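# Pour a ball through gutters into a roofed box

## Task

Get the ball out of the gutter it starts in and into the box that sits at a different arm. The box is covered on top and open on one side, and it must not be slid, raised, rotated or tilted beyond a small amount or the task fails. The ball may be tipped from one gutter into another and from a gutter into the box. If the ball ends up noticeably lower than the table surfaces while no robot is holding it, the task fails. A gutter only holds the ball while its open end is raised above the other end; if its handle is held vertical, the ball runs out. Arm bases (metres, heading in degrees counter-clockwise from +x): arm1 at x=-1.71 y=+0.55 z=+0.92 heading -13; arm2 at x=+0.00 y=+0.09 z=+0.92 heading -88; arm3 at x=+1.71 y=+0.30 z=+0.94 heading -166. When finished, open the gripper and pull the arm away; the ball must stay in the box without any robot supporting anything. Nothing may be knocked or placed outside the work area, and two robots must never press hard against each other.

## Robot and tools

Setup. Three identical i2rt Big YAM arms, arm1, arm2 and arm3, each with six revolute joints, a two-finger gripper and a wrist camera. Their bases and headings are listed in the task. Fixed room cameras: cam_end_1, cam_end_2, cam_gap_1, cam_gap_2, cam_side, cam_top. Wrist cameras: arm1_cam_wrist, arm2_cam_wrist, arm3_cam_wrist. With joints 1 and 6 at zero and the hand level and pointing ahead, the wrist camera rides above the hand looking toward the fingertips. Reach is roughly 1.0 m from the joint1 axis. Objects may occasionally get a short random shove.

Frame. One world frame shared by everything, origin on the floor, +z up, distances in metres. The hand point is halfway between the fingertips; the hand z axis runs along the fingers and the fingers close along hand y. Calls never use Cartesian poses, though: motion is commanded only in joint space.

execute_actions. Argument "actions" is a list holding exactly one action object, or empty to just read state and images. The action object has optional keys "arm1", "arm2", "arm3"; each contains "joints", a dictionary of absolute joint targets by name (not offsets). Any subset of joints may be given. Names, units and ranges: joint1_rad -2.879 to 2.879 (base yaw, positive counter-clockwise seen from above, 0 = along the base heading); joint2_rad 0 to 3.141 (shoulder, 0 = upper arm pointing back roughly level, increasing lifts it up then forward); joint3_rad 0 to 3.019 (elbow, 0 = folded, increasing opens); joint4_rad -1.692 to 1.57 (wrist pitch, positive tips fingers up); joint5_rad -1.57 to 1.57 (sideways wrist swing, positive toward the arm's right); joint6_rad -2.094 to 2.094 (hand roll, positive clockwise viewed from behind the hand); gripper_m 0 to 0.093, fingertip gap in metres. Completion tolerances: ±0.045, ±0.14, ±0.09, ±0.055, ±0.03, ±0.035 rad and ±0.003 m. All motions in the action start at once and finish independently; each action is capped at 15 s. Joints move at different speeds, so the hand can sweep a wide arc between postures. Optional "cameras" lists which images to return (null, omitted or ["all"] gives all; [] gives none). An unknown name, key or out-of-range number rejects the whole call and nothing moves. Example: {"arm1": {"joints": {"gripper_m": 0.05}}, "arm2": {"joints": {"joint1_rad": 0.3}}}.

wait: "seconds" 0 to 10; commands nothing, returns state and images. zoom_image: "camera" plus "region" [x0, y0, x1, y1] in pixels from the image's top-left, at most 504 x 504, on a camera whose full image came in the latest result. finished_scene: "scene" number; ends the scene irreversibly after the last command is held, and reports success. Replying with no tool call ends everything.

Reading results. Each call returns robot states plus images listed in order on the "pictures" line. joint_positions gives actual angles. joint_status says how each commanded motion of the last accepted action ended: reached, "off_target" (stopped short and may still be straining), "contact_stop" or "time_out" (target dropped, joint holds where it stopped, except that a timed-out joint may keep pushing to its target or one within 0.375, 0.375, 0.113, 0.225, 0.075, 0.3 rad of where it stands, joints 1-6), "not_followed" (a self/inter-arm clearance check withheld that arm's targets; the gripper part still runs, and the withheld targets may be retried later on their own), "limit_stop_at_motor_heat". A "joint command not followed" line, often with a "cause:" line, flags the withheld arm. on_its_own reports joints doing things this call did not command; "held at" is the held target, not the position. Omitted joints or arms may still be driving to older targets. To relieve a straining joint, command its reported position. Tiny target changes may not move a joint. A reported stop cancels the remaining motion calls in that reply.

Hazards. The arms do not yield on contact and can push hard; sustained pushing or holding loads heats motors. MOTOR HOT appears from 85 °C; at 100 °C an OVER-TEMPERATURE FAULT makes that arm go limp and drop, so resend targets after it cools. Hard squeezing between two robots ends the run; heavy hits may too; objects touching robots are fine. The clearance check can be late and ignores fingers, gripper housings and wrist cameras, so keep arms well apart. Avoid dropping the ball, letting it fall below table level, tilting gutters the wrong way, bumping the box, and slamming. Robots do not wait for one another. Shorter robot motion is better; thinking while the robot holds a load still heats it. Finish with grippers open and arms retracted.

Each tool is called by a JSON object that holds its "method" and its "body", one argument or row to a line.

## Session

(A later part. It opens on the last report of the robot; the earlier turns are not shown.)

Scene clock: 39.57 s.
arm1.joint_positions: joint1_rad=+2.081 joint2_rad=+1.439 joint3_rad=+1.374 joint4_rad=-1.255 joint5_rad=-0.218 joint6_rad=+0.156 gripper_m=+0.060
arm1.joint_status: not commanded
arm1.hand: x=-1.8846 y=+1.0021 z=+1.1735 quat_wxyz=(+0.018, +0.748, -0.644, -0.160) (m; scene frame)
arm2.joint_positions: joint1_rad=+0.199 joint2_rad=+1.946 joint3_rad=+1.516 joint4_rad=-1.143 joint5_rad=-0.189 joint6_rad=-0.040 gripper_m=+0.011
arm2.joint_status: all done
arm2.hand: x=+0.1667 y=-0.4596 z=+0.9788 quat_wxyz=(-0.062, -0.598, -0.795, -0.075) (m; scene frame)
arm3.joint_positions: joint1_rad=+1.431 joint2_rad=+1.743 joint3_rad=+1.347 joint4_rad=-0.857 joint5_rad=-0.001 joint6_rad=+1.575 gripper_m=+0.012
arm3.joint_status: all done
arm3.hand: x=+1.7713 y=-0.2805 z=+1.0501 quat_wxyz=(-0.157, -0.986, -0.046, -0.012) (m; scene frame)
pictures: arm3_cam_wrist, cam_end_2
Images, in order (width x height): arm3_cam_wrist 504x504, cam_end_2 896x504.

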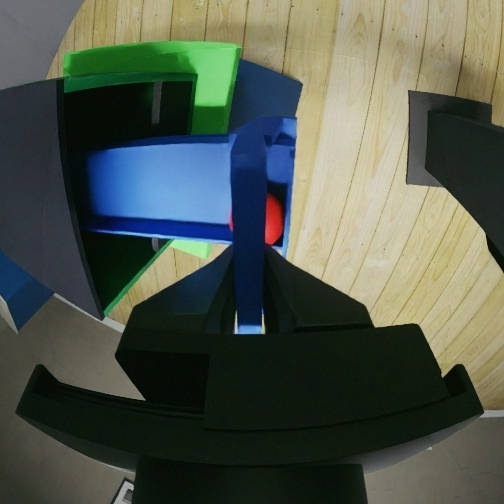

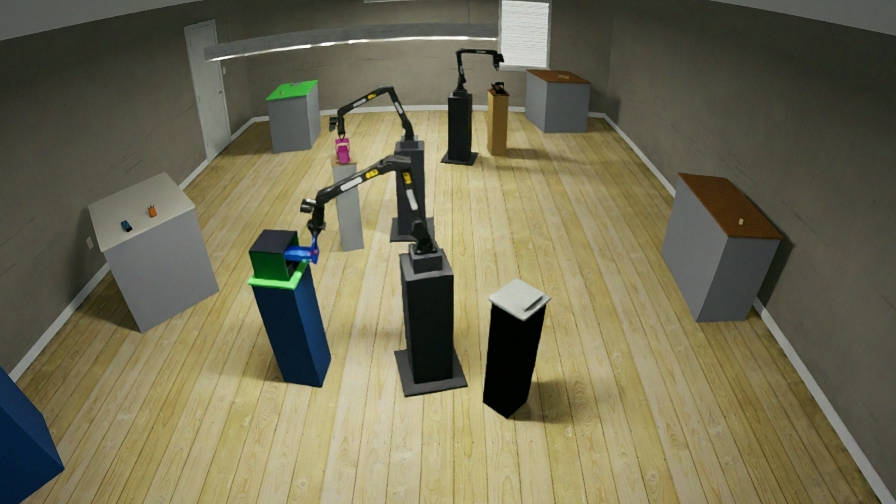

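{"method": "execute_actions", "body": {
  "actions": [
    {"arm2":{"joints":{"gripper_m":0.06}},"arm3":{"joints":{"joint3_rad":1.485,"joint4_rad":-1.105}}}
  ],
  "cameras": ["arm3_cam_wrist","cam_end_2"]
}}

Scene clock: 40.63 s.
arm1.joint_positions: joint1_rad=+2.081 joint2_rad=+1.439 joint3_rad=+1.374 joint4_rad=-1.255 joint5_rad=-0.218 joint6_rad=+0.156 gripper_m=+0.060
arm1.joint_status: not commanded
arm1.hand: x=-1.8846 y=+1.0021 z=+1.1735 quat_wxyz=(+0.018, +0.748, -0.644, -0.160) (m; scene frame)
arm2.joint_positions: joint1_rad=+0.199 joint2_rad=+1.946 joint3_rad=+1.516 joint4_rad=-1.143 joint5_rad=-0.190 joint6_rad=-0.040 gripper_m=+0.060
arm2.joint_status: all done
arm2.hand: x=+0.1669 y=-0.4595 z=+0.9788 quat_wxyz=(-0.063, -0.598, -0.795, -0.075) (m; scene frame)
arm3.joint_positions: joint1_rad=+1.431 joint2_rad=+1.743 joint3_rad=+1.418 joint4_rad=-1.101 joint5_rad=-0.001 joint6_rad=+1.575 gripper_m=+0.012
arm3.joint_status: all done
arm3.hand: x=+1.7680 y=-0.2488 z=+1.0658 quat_wxyz=(-0.071, -0.996, -0.047, -0.008) (m; scene frame)
pictures: arm3_cam_wrist, cam_end_2
Images, in order (width x height): arm3_cam_wrist 504x504, cam_end_2 896x504.

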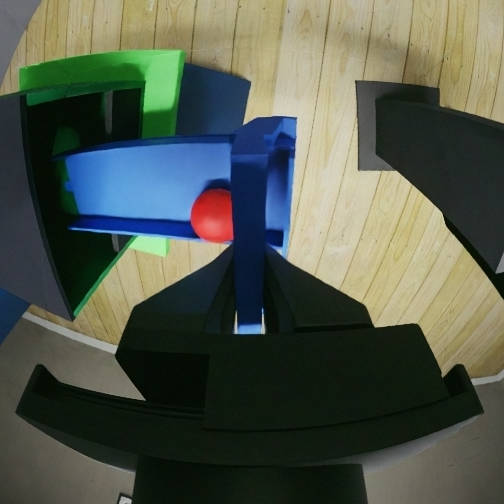

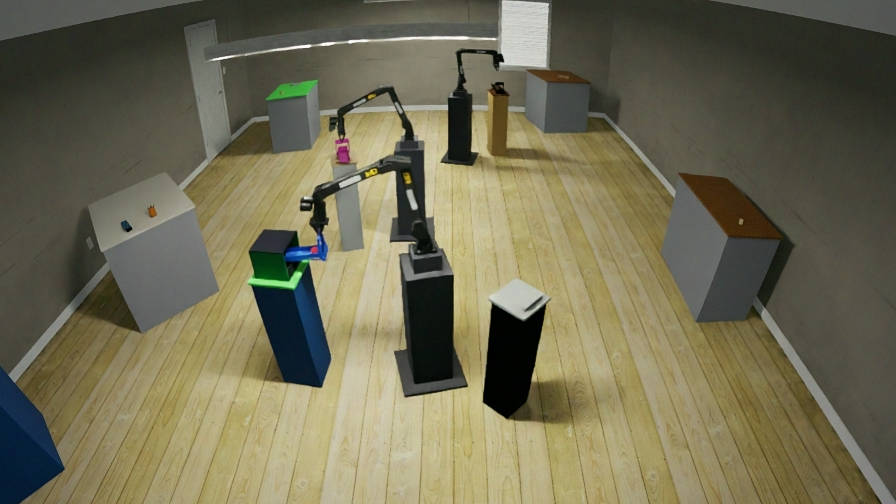

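{"method": "wait", "body": {
  "seconds": 1.5
}}

Scene clock: 42.20 s.
arm1.joint_positions: joint1_rad=+2.081 joint2_rad=+1.439 joint3_rad=+1.374 joint4_rad=-1.255 joint5_rad=-0.218 joint6_rad=+0.156 gripper_m=+0.060
arm1.joint_status: not commanded
arm1.hand: x=-1.8846 y=+1.0021 z=+1.1735 quat_wxyz=(+0.018, +0.748, -0.644, -0.160) (m; scene frame)
arm2.joint_positions: joint1_rad=+0.199 joint2_rad=+1.946 joint3_rad=+1.516 joint4_rad=-1.143 joint5_rad=-0.190 joint6_rad=-0.040 gripper_m=+0.060
arm2.joint_status: all done
arm2.hand: x=+0.1669 y=-0.4595 z=+0.9788 quat_wxyz=(-0.063, -0.598, -0.795, -0.075) (m; scene frame)
arm3.joint_positions: joint1_rad=+1.431 joint2_rad=+1.743 joint3_rad=+1.418 joint4_rad=-1.103 joint5_rad=-0.001 joint6_rad=+1.575 gripper_m=+0.012
arm3.joint_status: all done
arm3.hand: x=+1.7680 y=-0.2484 z=+1.0658 quat_wxyz=(-0.070, -0.996, -0.047, -0.008) (m; scene frame)
wait: 1.50 s; at rest by 0.20 s
pictures: arm1_cam_wrist, arm2_cam_wrist, arm3_cam_wrist, cam_end_1, cam_end_2, cam_gap_1, cam_gap_2, cam_side, cam_top
Images, in order (width x height): arm1_cam_wrist 504x504, arm2_cam_wrist 504x504, arm3_cam_wrist 504x504, cam_end_1 896x504, cam_end_2 896x504, cam_gap_1 896x504, cam_gap_2 896x504, cam_side 896x504, cam_top 896x504.

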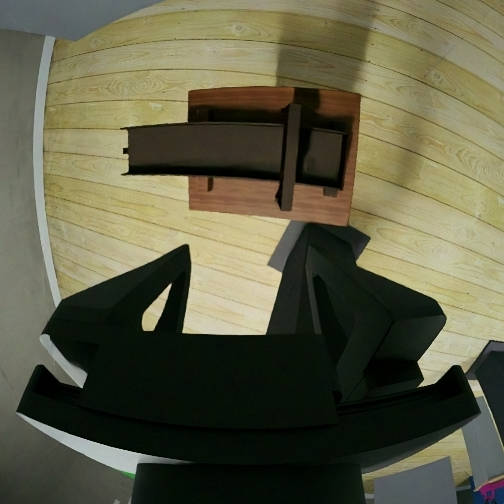

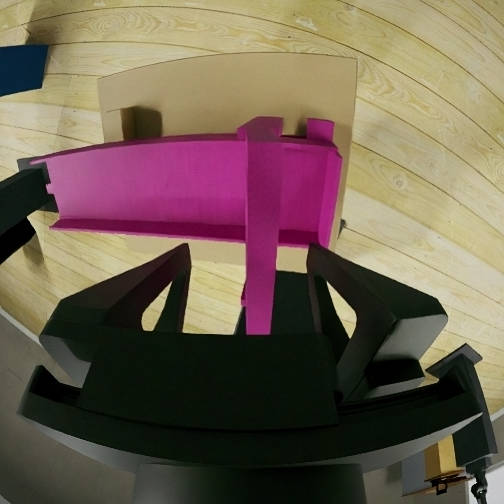

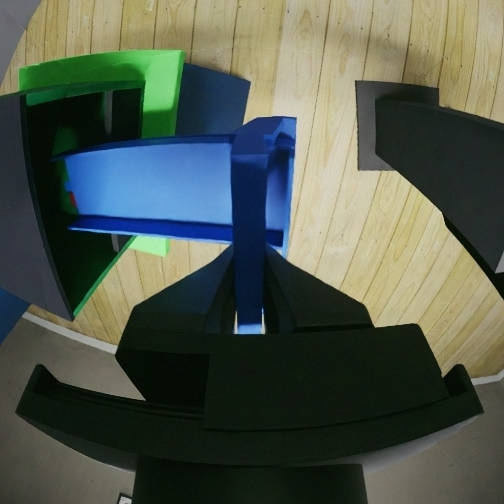

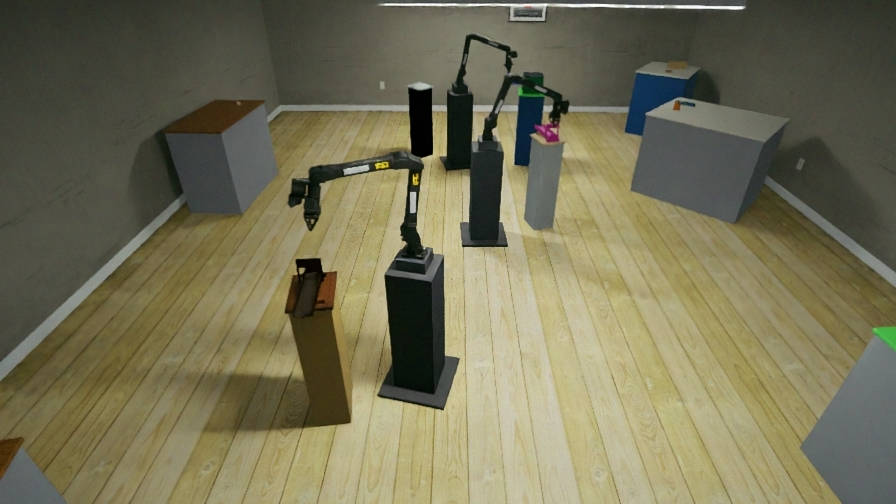

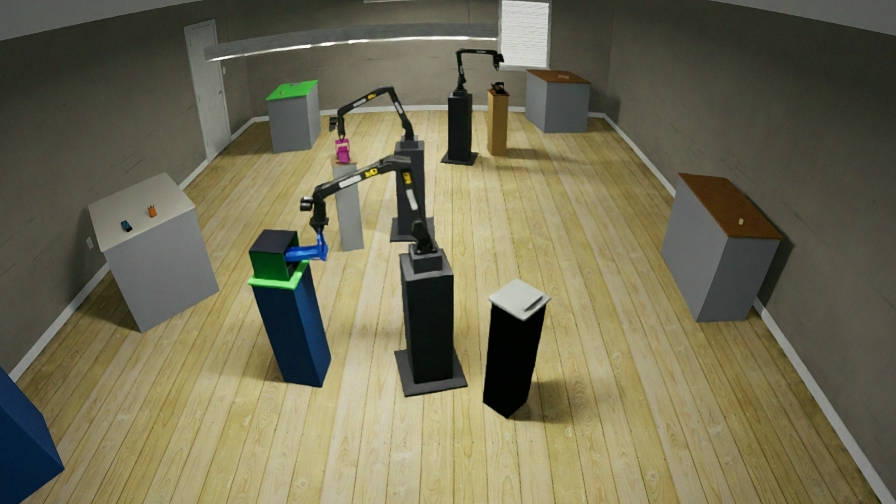

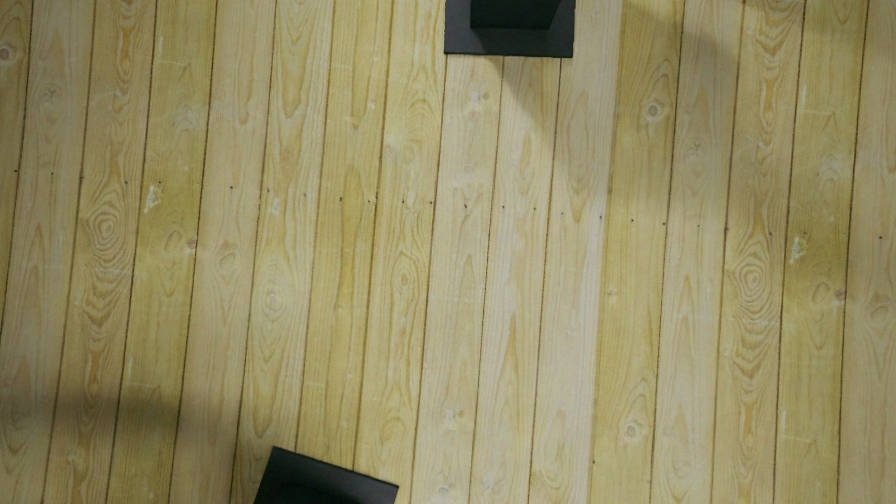

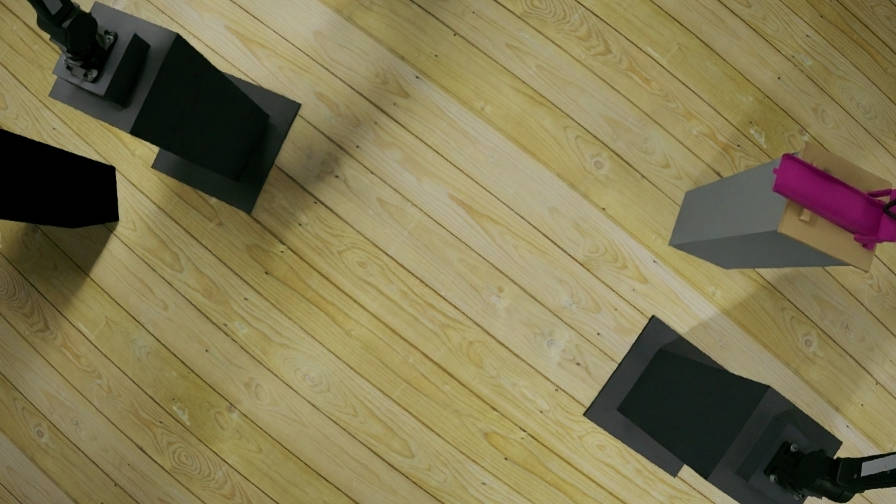

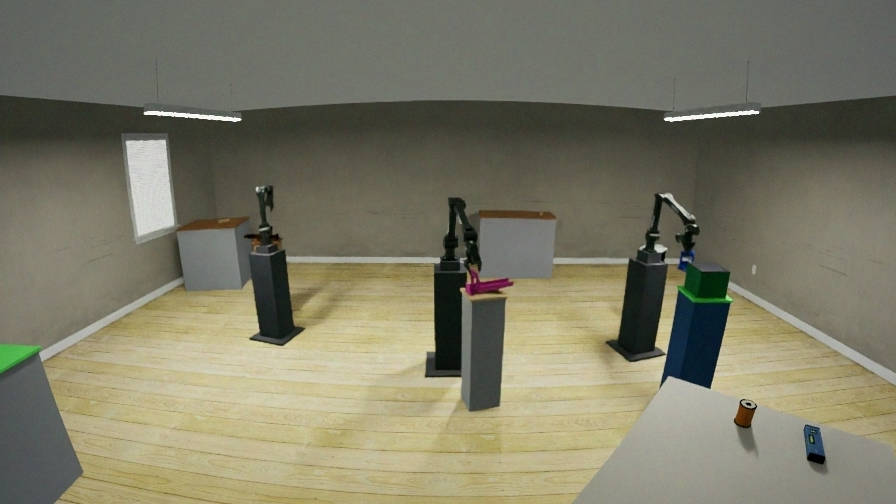

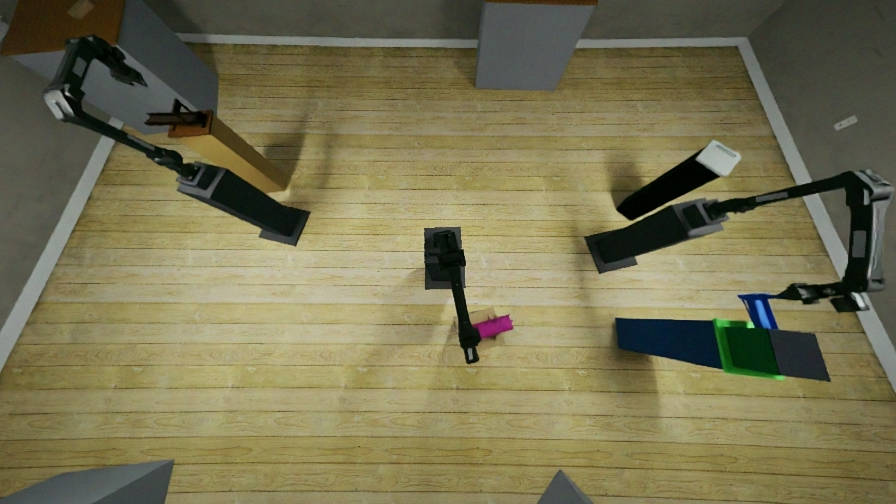

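{"method": "execute_actions", "body": {
  "actions": [
    {"arm2":{"joints":{"joint2_rad":1.65,"joint3_rad":1.56,"joint4_rad":-1.35}},"arm3":{"joints":{"joint2_rad":1.48,"joint3_rad":1.15,"joint4_rad":-1.15}}}
  ],
  "cameras": ["arm3_cam_wrist","cam_end_2"]
}}

Scene clock: 43.70 s.
arm1.joint_positions: joint1_rad=+2.081 joint2_rad=+1.439 joint3_rad=+1.374 joint4_rad=-1.255 joint5_rad=-0.218 joint6_rad=+0.156 gripper_m=+0.060
arm1.joint_status: not commanded
arm1.hand: x=-1.8846 y=+1.0021 z=+1.1735 quat_wxyz=(+0.018, +0.748, -0.644, -0.160) (m; scene frame)
arm2.joint_positions: joint1_rad=+0.199 joint2_rad=+1.637 joint3_rad=+1.532 joint4_rad=-1.343 joint5_rad=-0.191 joint6_rad=-0.040 gripper_m=+0.060
arm2.joint_status: all done
arm2.hand: x=+0.1549 y=-0.4144 z=+1.1458 quat_wxyz=(-0.111, -0.592, -0.797, -0.035) (m; scene frame)
arm3.joint_positions: joint1_rad=+1.431 joint2_rad=+1.479 joint3_rad=+1.154 joint4_rad=-1.150 joint5_rad=-0.001 joint6_rad=+1.575 gripper_m=+0.012
arm3.joint_status: all done
arm3.hand: x=+1.7570 y=-0.1389 z=+1.0869 quat_wxyz=(-0.047, -0.998, -0.047, -0.007) (m; scene frame)
pictures: arm3_cam_wrist, cam_end_2
Images, in order (width x height): arm3_cam_wrist 504x504, cam_end_2 896x504.

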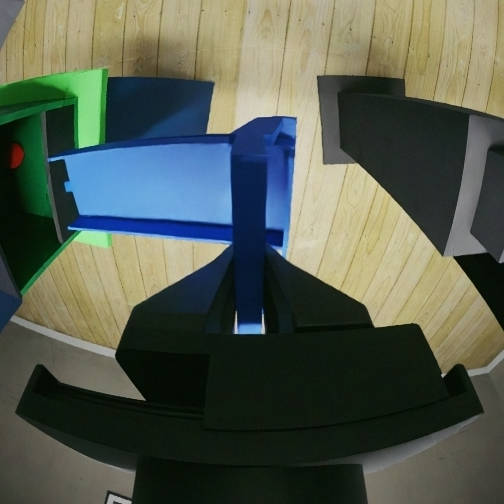

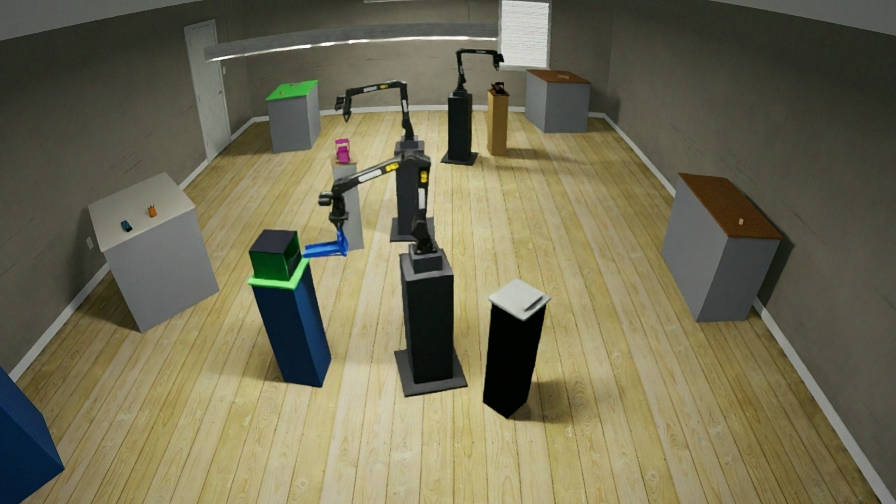

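{"method": "execute_actions", "body": {
  "actions": [
    {"arm3":{"joints":{"joint1_rad":-2.276,"joint3_rad":1.052,"joint4_rad":-1.04,"joint5_rad":0.055,"joint6_rad":1.883}}}
  ],
  "cameras": ["arm3_cam_wrist","cam_end_2"]
}}

{"method": "execute_actions", "body": {
  "actions": [
    {"arm3":{"joints":{"joint2_rad":1.638,"joint4_rad":-0.76}}}
  ],
  "cameras": ["arm3_cam_wrist","cam_end_2"]
}}

Scene clock: 46.90 s.
arm1.joint_positions: joint1_rad=+2.081 joint2_rad=+1.439 joint3_rad=+1.374 joint4_rad=-1.255 joint5_rad=-0.218 joint6_rad=+0.156 gripper_m=+0.060
arm1.joint_status: not commanded
arm1.hand: x=-1.8846 y=+1.0021 z=+1.1735 quat_wxyz=(+0.018, +0.748, -0.644, -0.160) (m; scene frame)
arm2.joint_positions: joint1_rad=+0.199 joint2_rad=+1.637 joint3_rad=+1.532 joint4_rad=-1.343 joint5_rad=-0.191 joint6_rad=-0.040 gripper_m=+0.060
arm2.joint_status: not commanded
arm2.hand: x=+0.1549 y=-0.4144 z=+1.1458 quat_wxyz=(-0.111, -0.592, -0.797, -0.035) (m; scene frame)
arm3.joint_positions: joint1_rad=-2.281 joint2_rad=+1.483 joint3_rad=+1.054 joint4_rad=-1.041 joint5_rad=+0.054 joint6_rad=+1.877 gripper_m=+0.012
arm3.joint_status: all done
arm3.hand: x=+1.9174 y=+0.6766 z=+1.0533 quat_wxyz=(+0.034, +0.380, +0.923, +0.051) (m; scene frame)
pictures: arm3_cam_wrist, cam_end_2
Images, in order (width x height): arm3_cam_wrist 504x504, cam_end_2 896x504.

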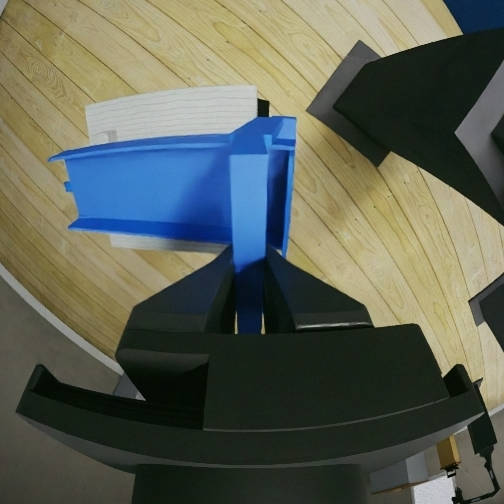

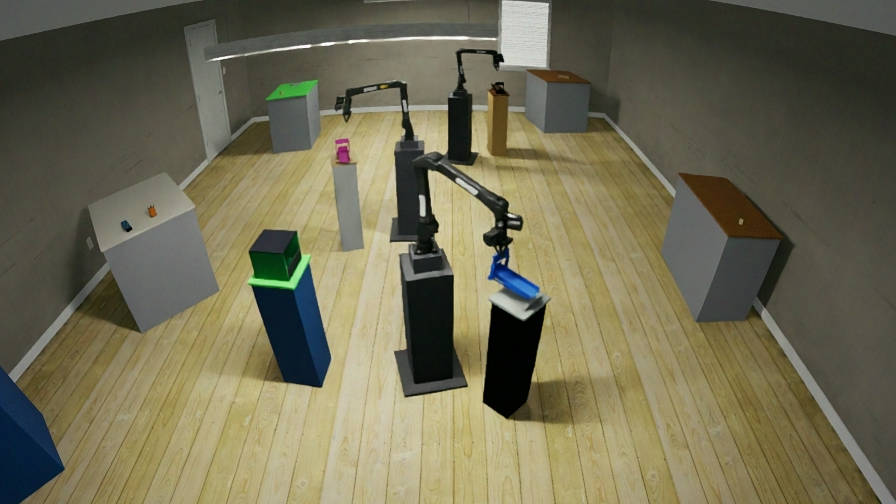

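Scene clock: 47.90 s.
arm1.joint_positions: joint1_rad=+2.081 joint2_rad=+1.439 joint3_rad=+1.374 joint4_rad=-1.255 joint5_rad=-0.218 joint6_rad=+0.156 gripper_m=+0.060
arm1.joint_status: not commanded
arm1.hand: x=-1.8846 y=+1.0021 z=+1.1735 quat_wxyz=(+0.018, +0.748, -0.644, -0.160) (m; scene frame)
arm2.joint_positions: joint1_rad=+0.199 joint2_rad=+1.637 joint3_rad=+1.532 joint4_rad=-1.343 joint5_rad=-0.191 joint6_rad=-0.040 gripper_m=+0.060
arm2.joint_status: not commanded
arm2.hand: x=+0.1549 y=-0.4144 z=+1.1458 quat_wxyz=(-0.111, -0.592, -0.797, -0.035) (m; scene frame)
arm3.joint_positions: joint1_rad=-2.281 joint2_rad=+1.643 joint3_rad=+1.054 joint4_rad=-0.773 joint5_rad=+0.054 joint6_rad=+1.879 gripper_m=+0.012
arm3.joint_status: all done
arm3.hand: x=+1.9436 y=+0.7275 z=+0.9936 quat_wxyz=(+0.038, +0.380, +0.918, +0.104) (m; scene frame)
pictures: arm3_cam_wrist, cam_end_2
Images, in order (width x height): arm3_cam_wrist 504x504, cam_end_2 896x504.

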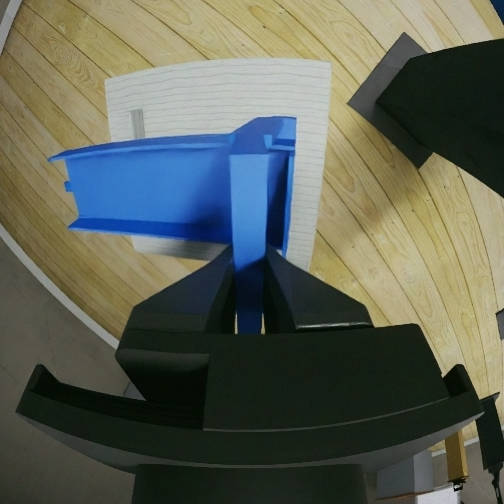

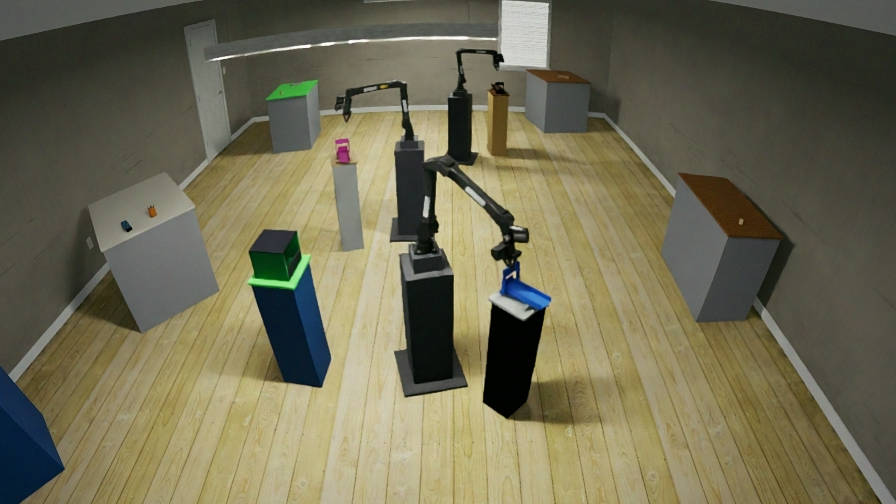

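{"method": "execute_actions", "body": {
  "actions": [
    {"arm3":{"joints":{"joint3_rad":1.033}}}
  ],
  "cameras": []
}}

{"method": "execute_actions", "body": {
  "actions": [
    {"arm3":{"joints":{"gripper_m":0.055}}}
  ],
  "cameras": ["arm3_cam_wrist"]
}}

Scene clock: 48.50 s.
arm1.joint_positions: joint1_rad=+2.081 joint2_rad=+1.439 joint3_rad=+1.374 joint4_rad=-1.255 joint5_rad=-0.218 joint6_rad=+0.156 gripper_m=+0.060
arm1.joint_status: not commanded
arm1.hand: x=-1.8846 y=+1.0021 z=+1.1735 quat_wxyz=(+0.018, +0.748, -0.644, -0.160) (m; scene frame)
arm2.joint_positions: joint1_rad=+0.199 joint2_rad=+1.637 joint3_rad=+1.532 joint4_rad=-1.343 joint5_rad=-0.191 joint6_rad=-0.040 gripper_m=+0.060
arm2.joint_status: not commanded
arm2.hand: x=+0.1549 y=-0.4144 z=+1.1458 quat_wxyz=(-0.111, -0.592, -0.797, -0.035) (m; scene frame)
arm3.joint_positions: joint1_rad=-2.281 joint2_rad=+1.643 joint3_rad=+1.043 joint4_rad=-0.770 joint5_rad=+0.054 joint6_rad=+1.879 gripper_m=+0.012
arm3.joint_status: all done
arm3.hand: x=+1.9418 y=+0.7238 z=+0.9899 quat_wxyz=(+0.038, +0.380, +0.919, +0.100) (m; scene frame)
pictures: none
No camera images: the call's "cameras" was empty. Leave "cameras" out to get every camera's image.

Scene clock: 49.10 s.
arm1.joint_positions: joint1_rad=+2.081 joint2_rad=+1.439 joint3_rad=+1.374 joint4_rad=-1.255 joint5_rad=-0.218 joint6_rad=+0.156 gripper_m=+0.060
arm1.joint_status: not commanded
arm1.hand: x=-1.8846 y=+1.0021 z=+1.1735 quat_wxyz=(+0.018, +0.748, -0.644, -0.160) (m; scene frame)
arm2.joint_positions: joint1_rad=+0.199 joint2_rad=+1.637 joint3_rad=+1.532 joint4_rad=-1.343 joint5_rad=-0.191 joint6_rad=-0.040 gripper_m=+0.060
arm2.joint_status: not commanded
arm2.hand: x=+0.1549 y=-0.4144 z=+1.1458 quat_wxyz=(-0.111, -0.592, -0.797, -0.035) (m; scene frame)
arm3.joint_positions: joint1_rad=-2.281 joint2_rad=+1.643 joint3_rad=+1.043 joint4_rad=-0.769 joint5_rad=+0.054 joint6_rad=+1.879 gripper_m=+0.055
arm3.joint_status: all done
arm3.hand: x=+1.9419 y=+0.7241 z=+0.9899 quat_wxyz=(+0.038, +0.380, +0.919, +0.101) (m; scene frame)
pictures: arm3_cam_wrist
Images, in order (width x height): arm3_cam_wrist 504x504.

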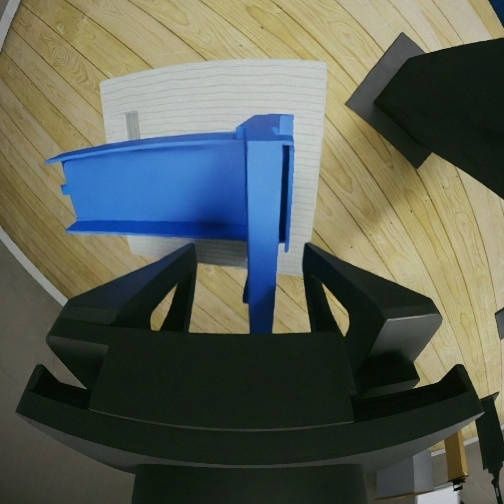

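{"method": "execute_actions", "body": {
  "actions": [
    {"arm3":{"joints":{"joint2_rad":1.3,"joint4_rad":-0.84,"gripper_m":0.07}}}
  ],
  "cameras": ["arm3_cam_wrist","cam_end_2","cam_side"]
}}

Scene clock: 50.50 s.
arm1.joint_positions: joint1_rad=+2.081 joint2_rad=+1.439 joint3_rad=+1.374 joint4_rad=-1.255 joint5_rad=-0.218 joint6_rad=+0.156 gripper_m=+0.060
arm1.joint_status: not commanded
arm1.hand: x=-1.8846 y=+1.0021 z=+1.1735 quat_wxyz=(+0.018, +0.748, -0.644, -0.160) (m; scene frame)
arm2.joint_positions: joint1_rad=+0.199 joint2_rad=+1.637 joint3_rad=+1.532 joint4_rad=-1.343 joint5_rad=-0.191 joint6_rad=-0.040 gripper_m=+0.060
arm2.joint_status: not commanded
arm2.hand: x=+0.1549 y=-0.4144 z=+1.1458 quat_wxyz=(-0.111, -0.592, -0.797, -0.035) (m; scene frame)
arm3.joint_positions: joint1_rad=-2.281 joint2_rad=+1.289 joint3_rad=+1.039 joint4_rad=-0.833 joint5_rad=+0.054 joint6_rad=+1.879 gripper_m=+0.070
arm3.joint_status: all done
arm3.hand: x=+1.9342 y=+0.7109 z=+1.1446 quat_wxyz=(+0.049, +0.374, +0.894, +0.241) (m; scene frame)
pictures: arm3_cam_wrist, cam_end_2, cam_side
Images, in order (width x height): arm3_cam_wrist 504x504, cam_end_2 896x504, cam_side 896x504.

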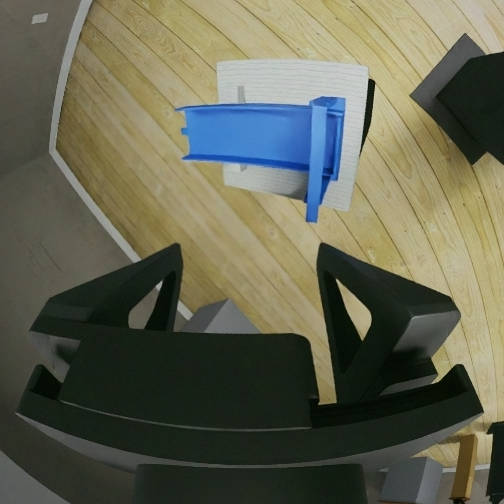

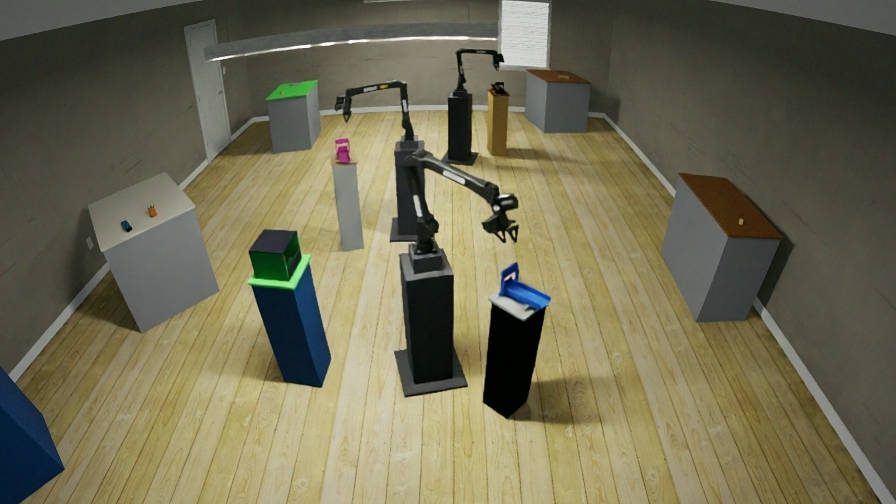

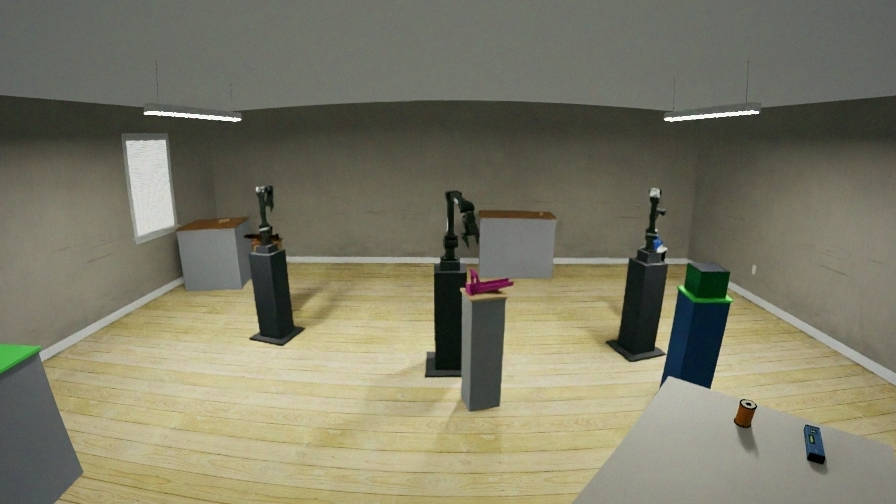

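{"method": "finished_scene", "body": {
  "scene": 2
}}

The scene is finished: the task was done.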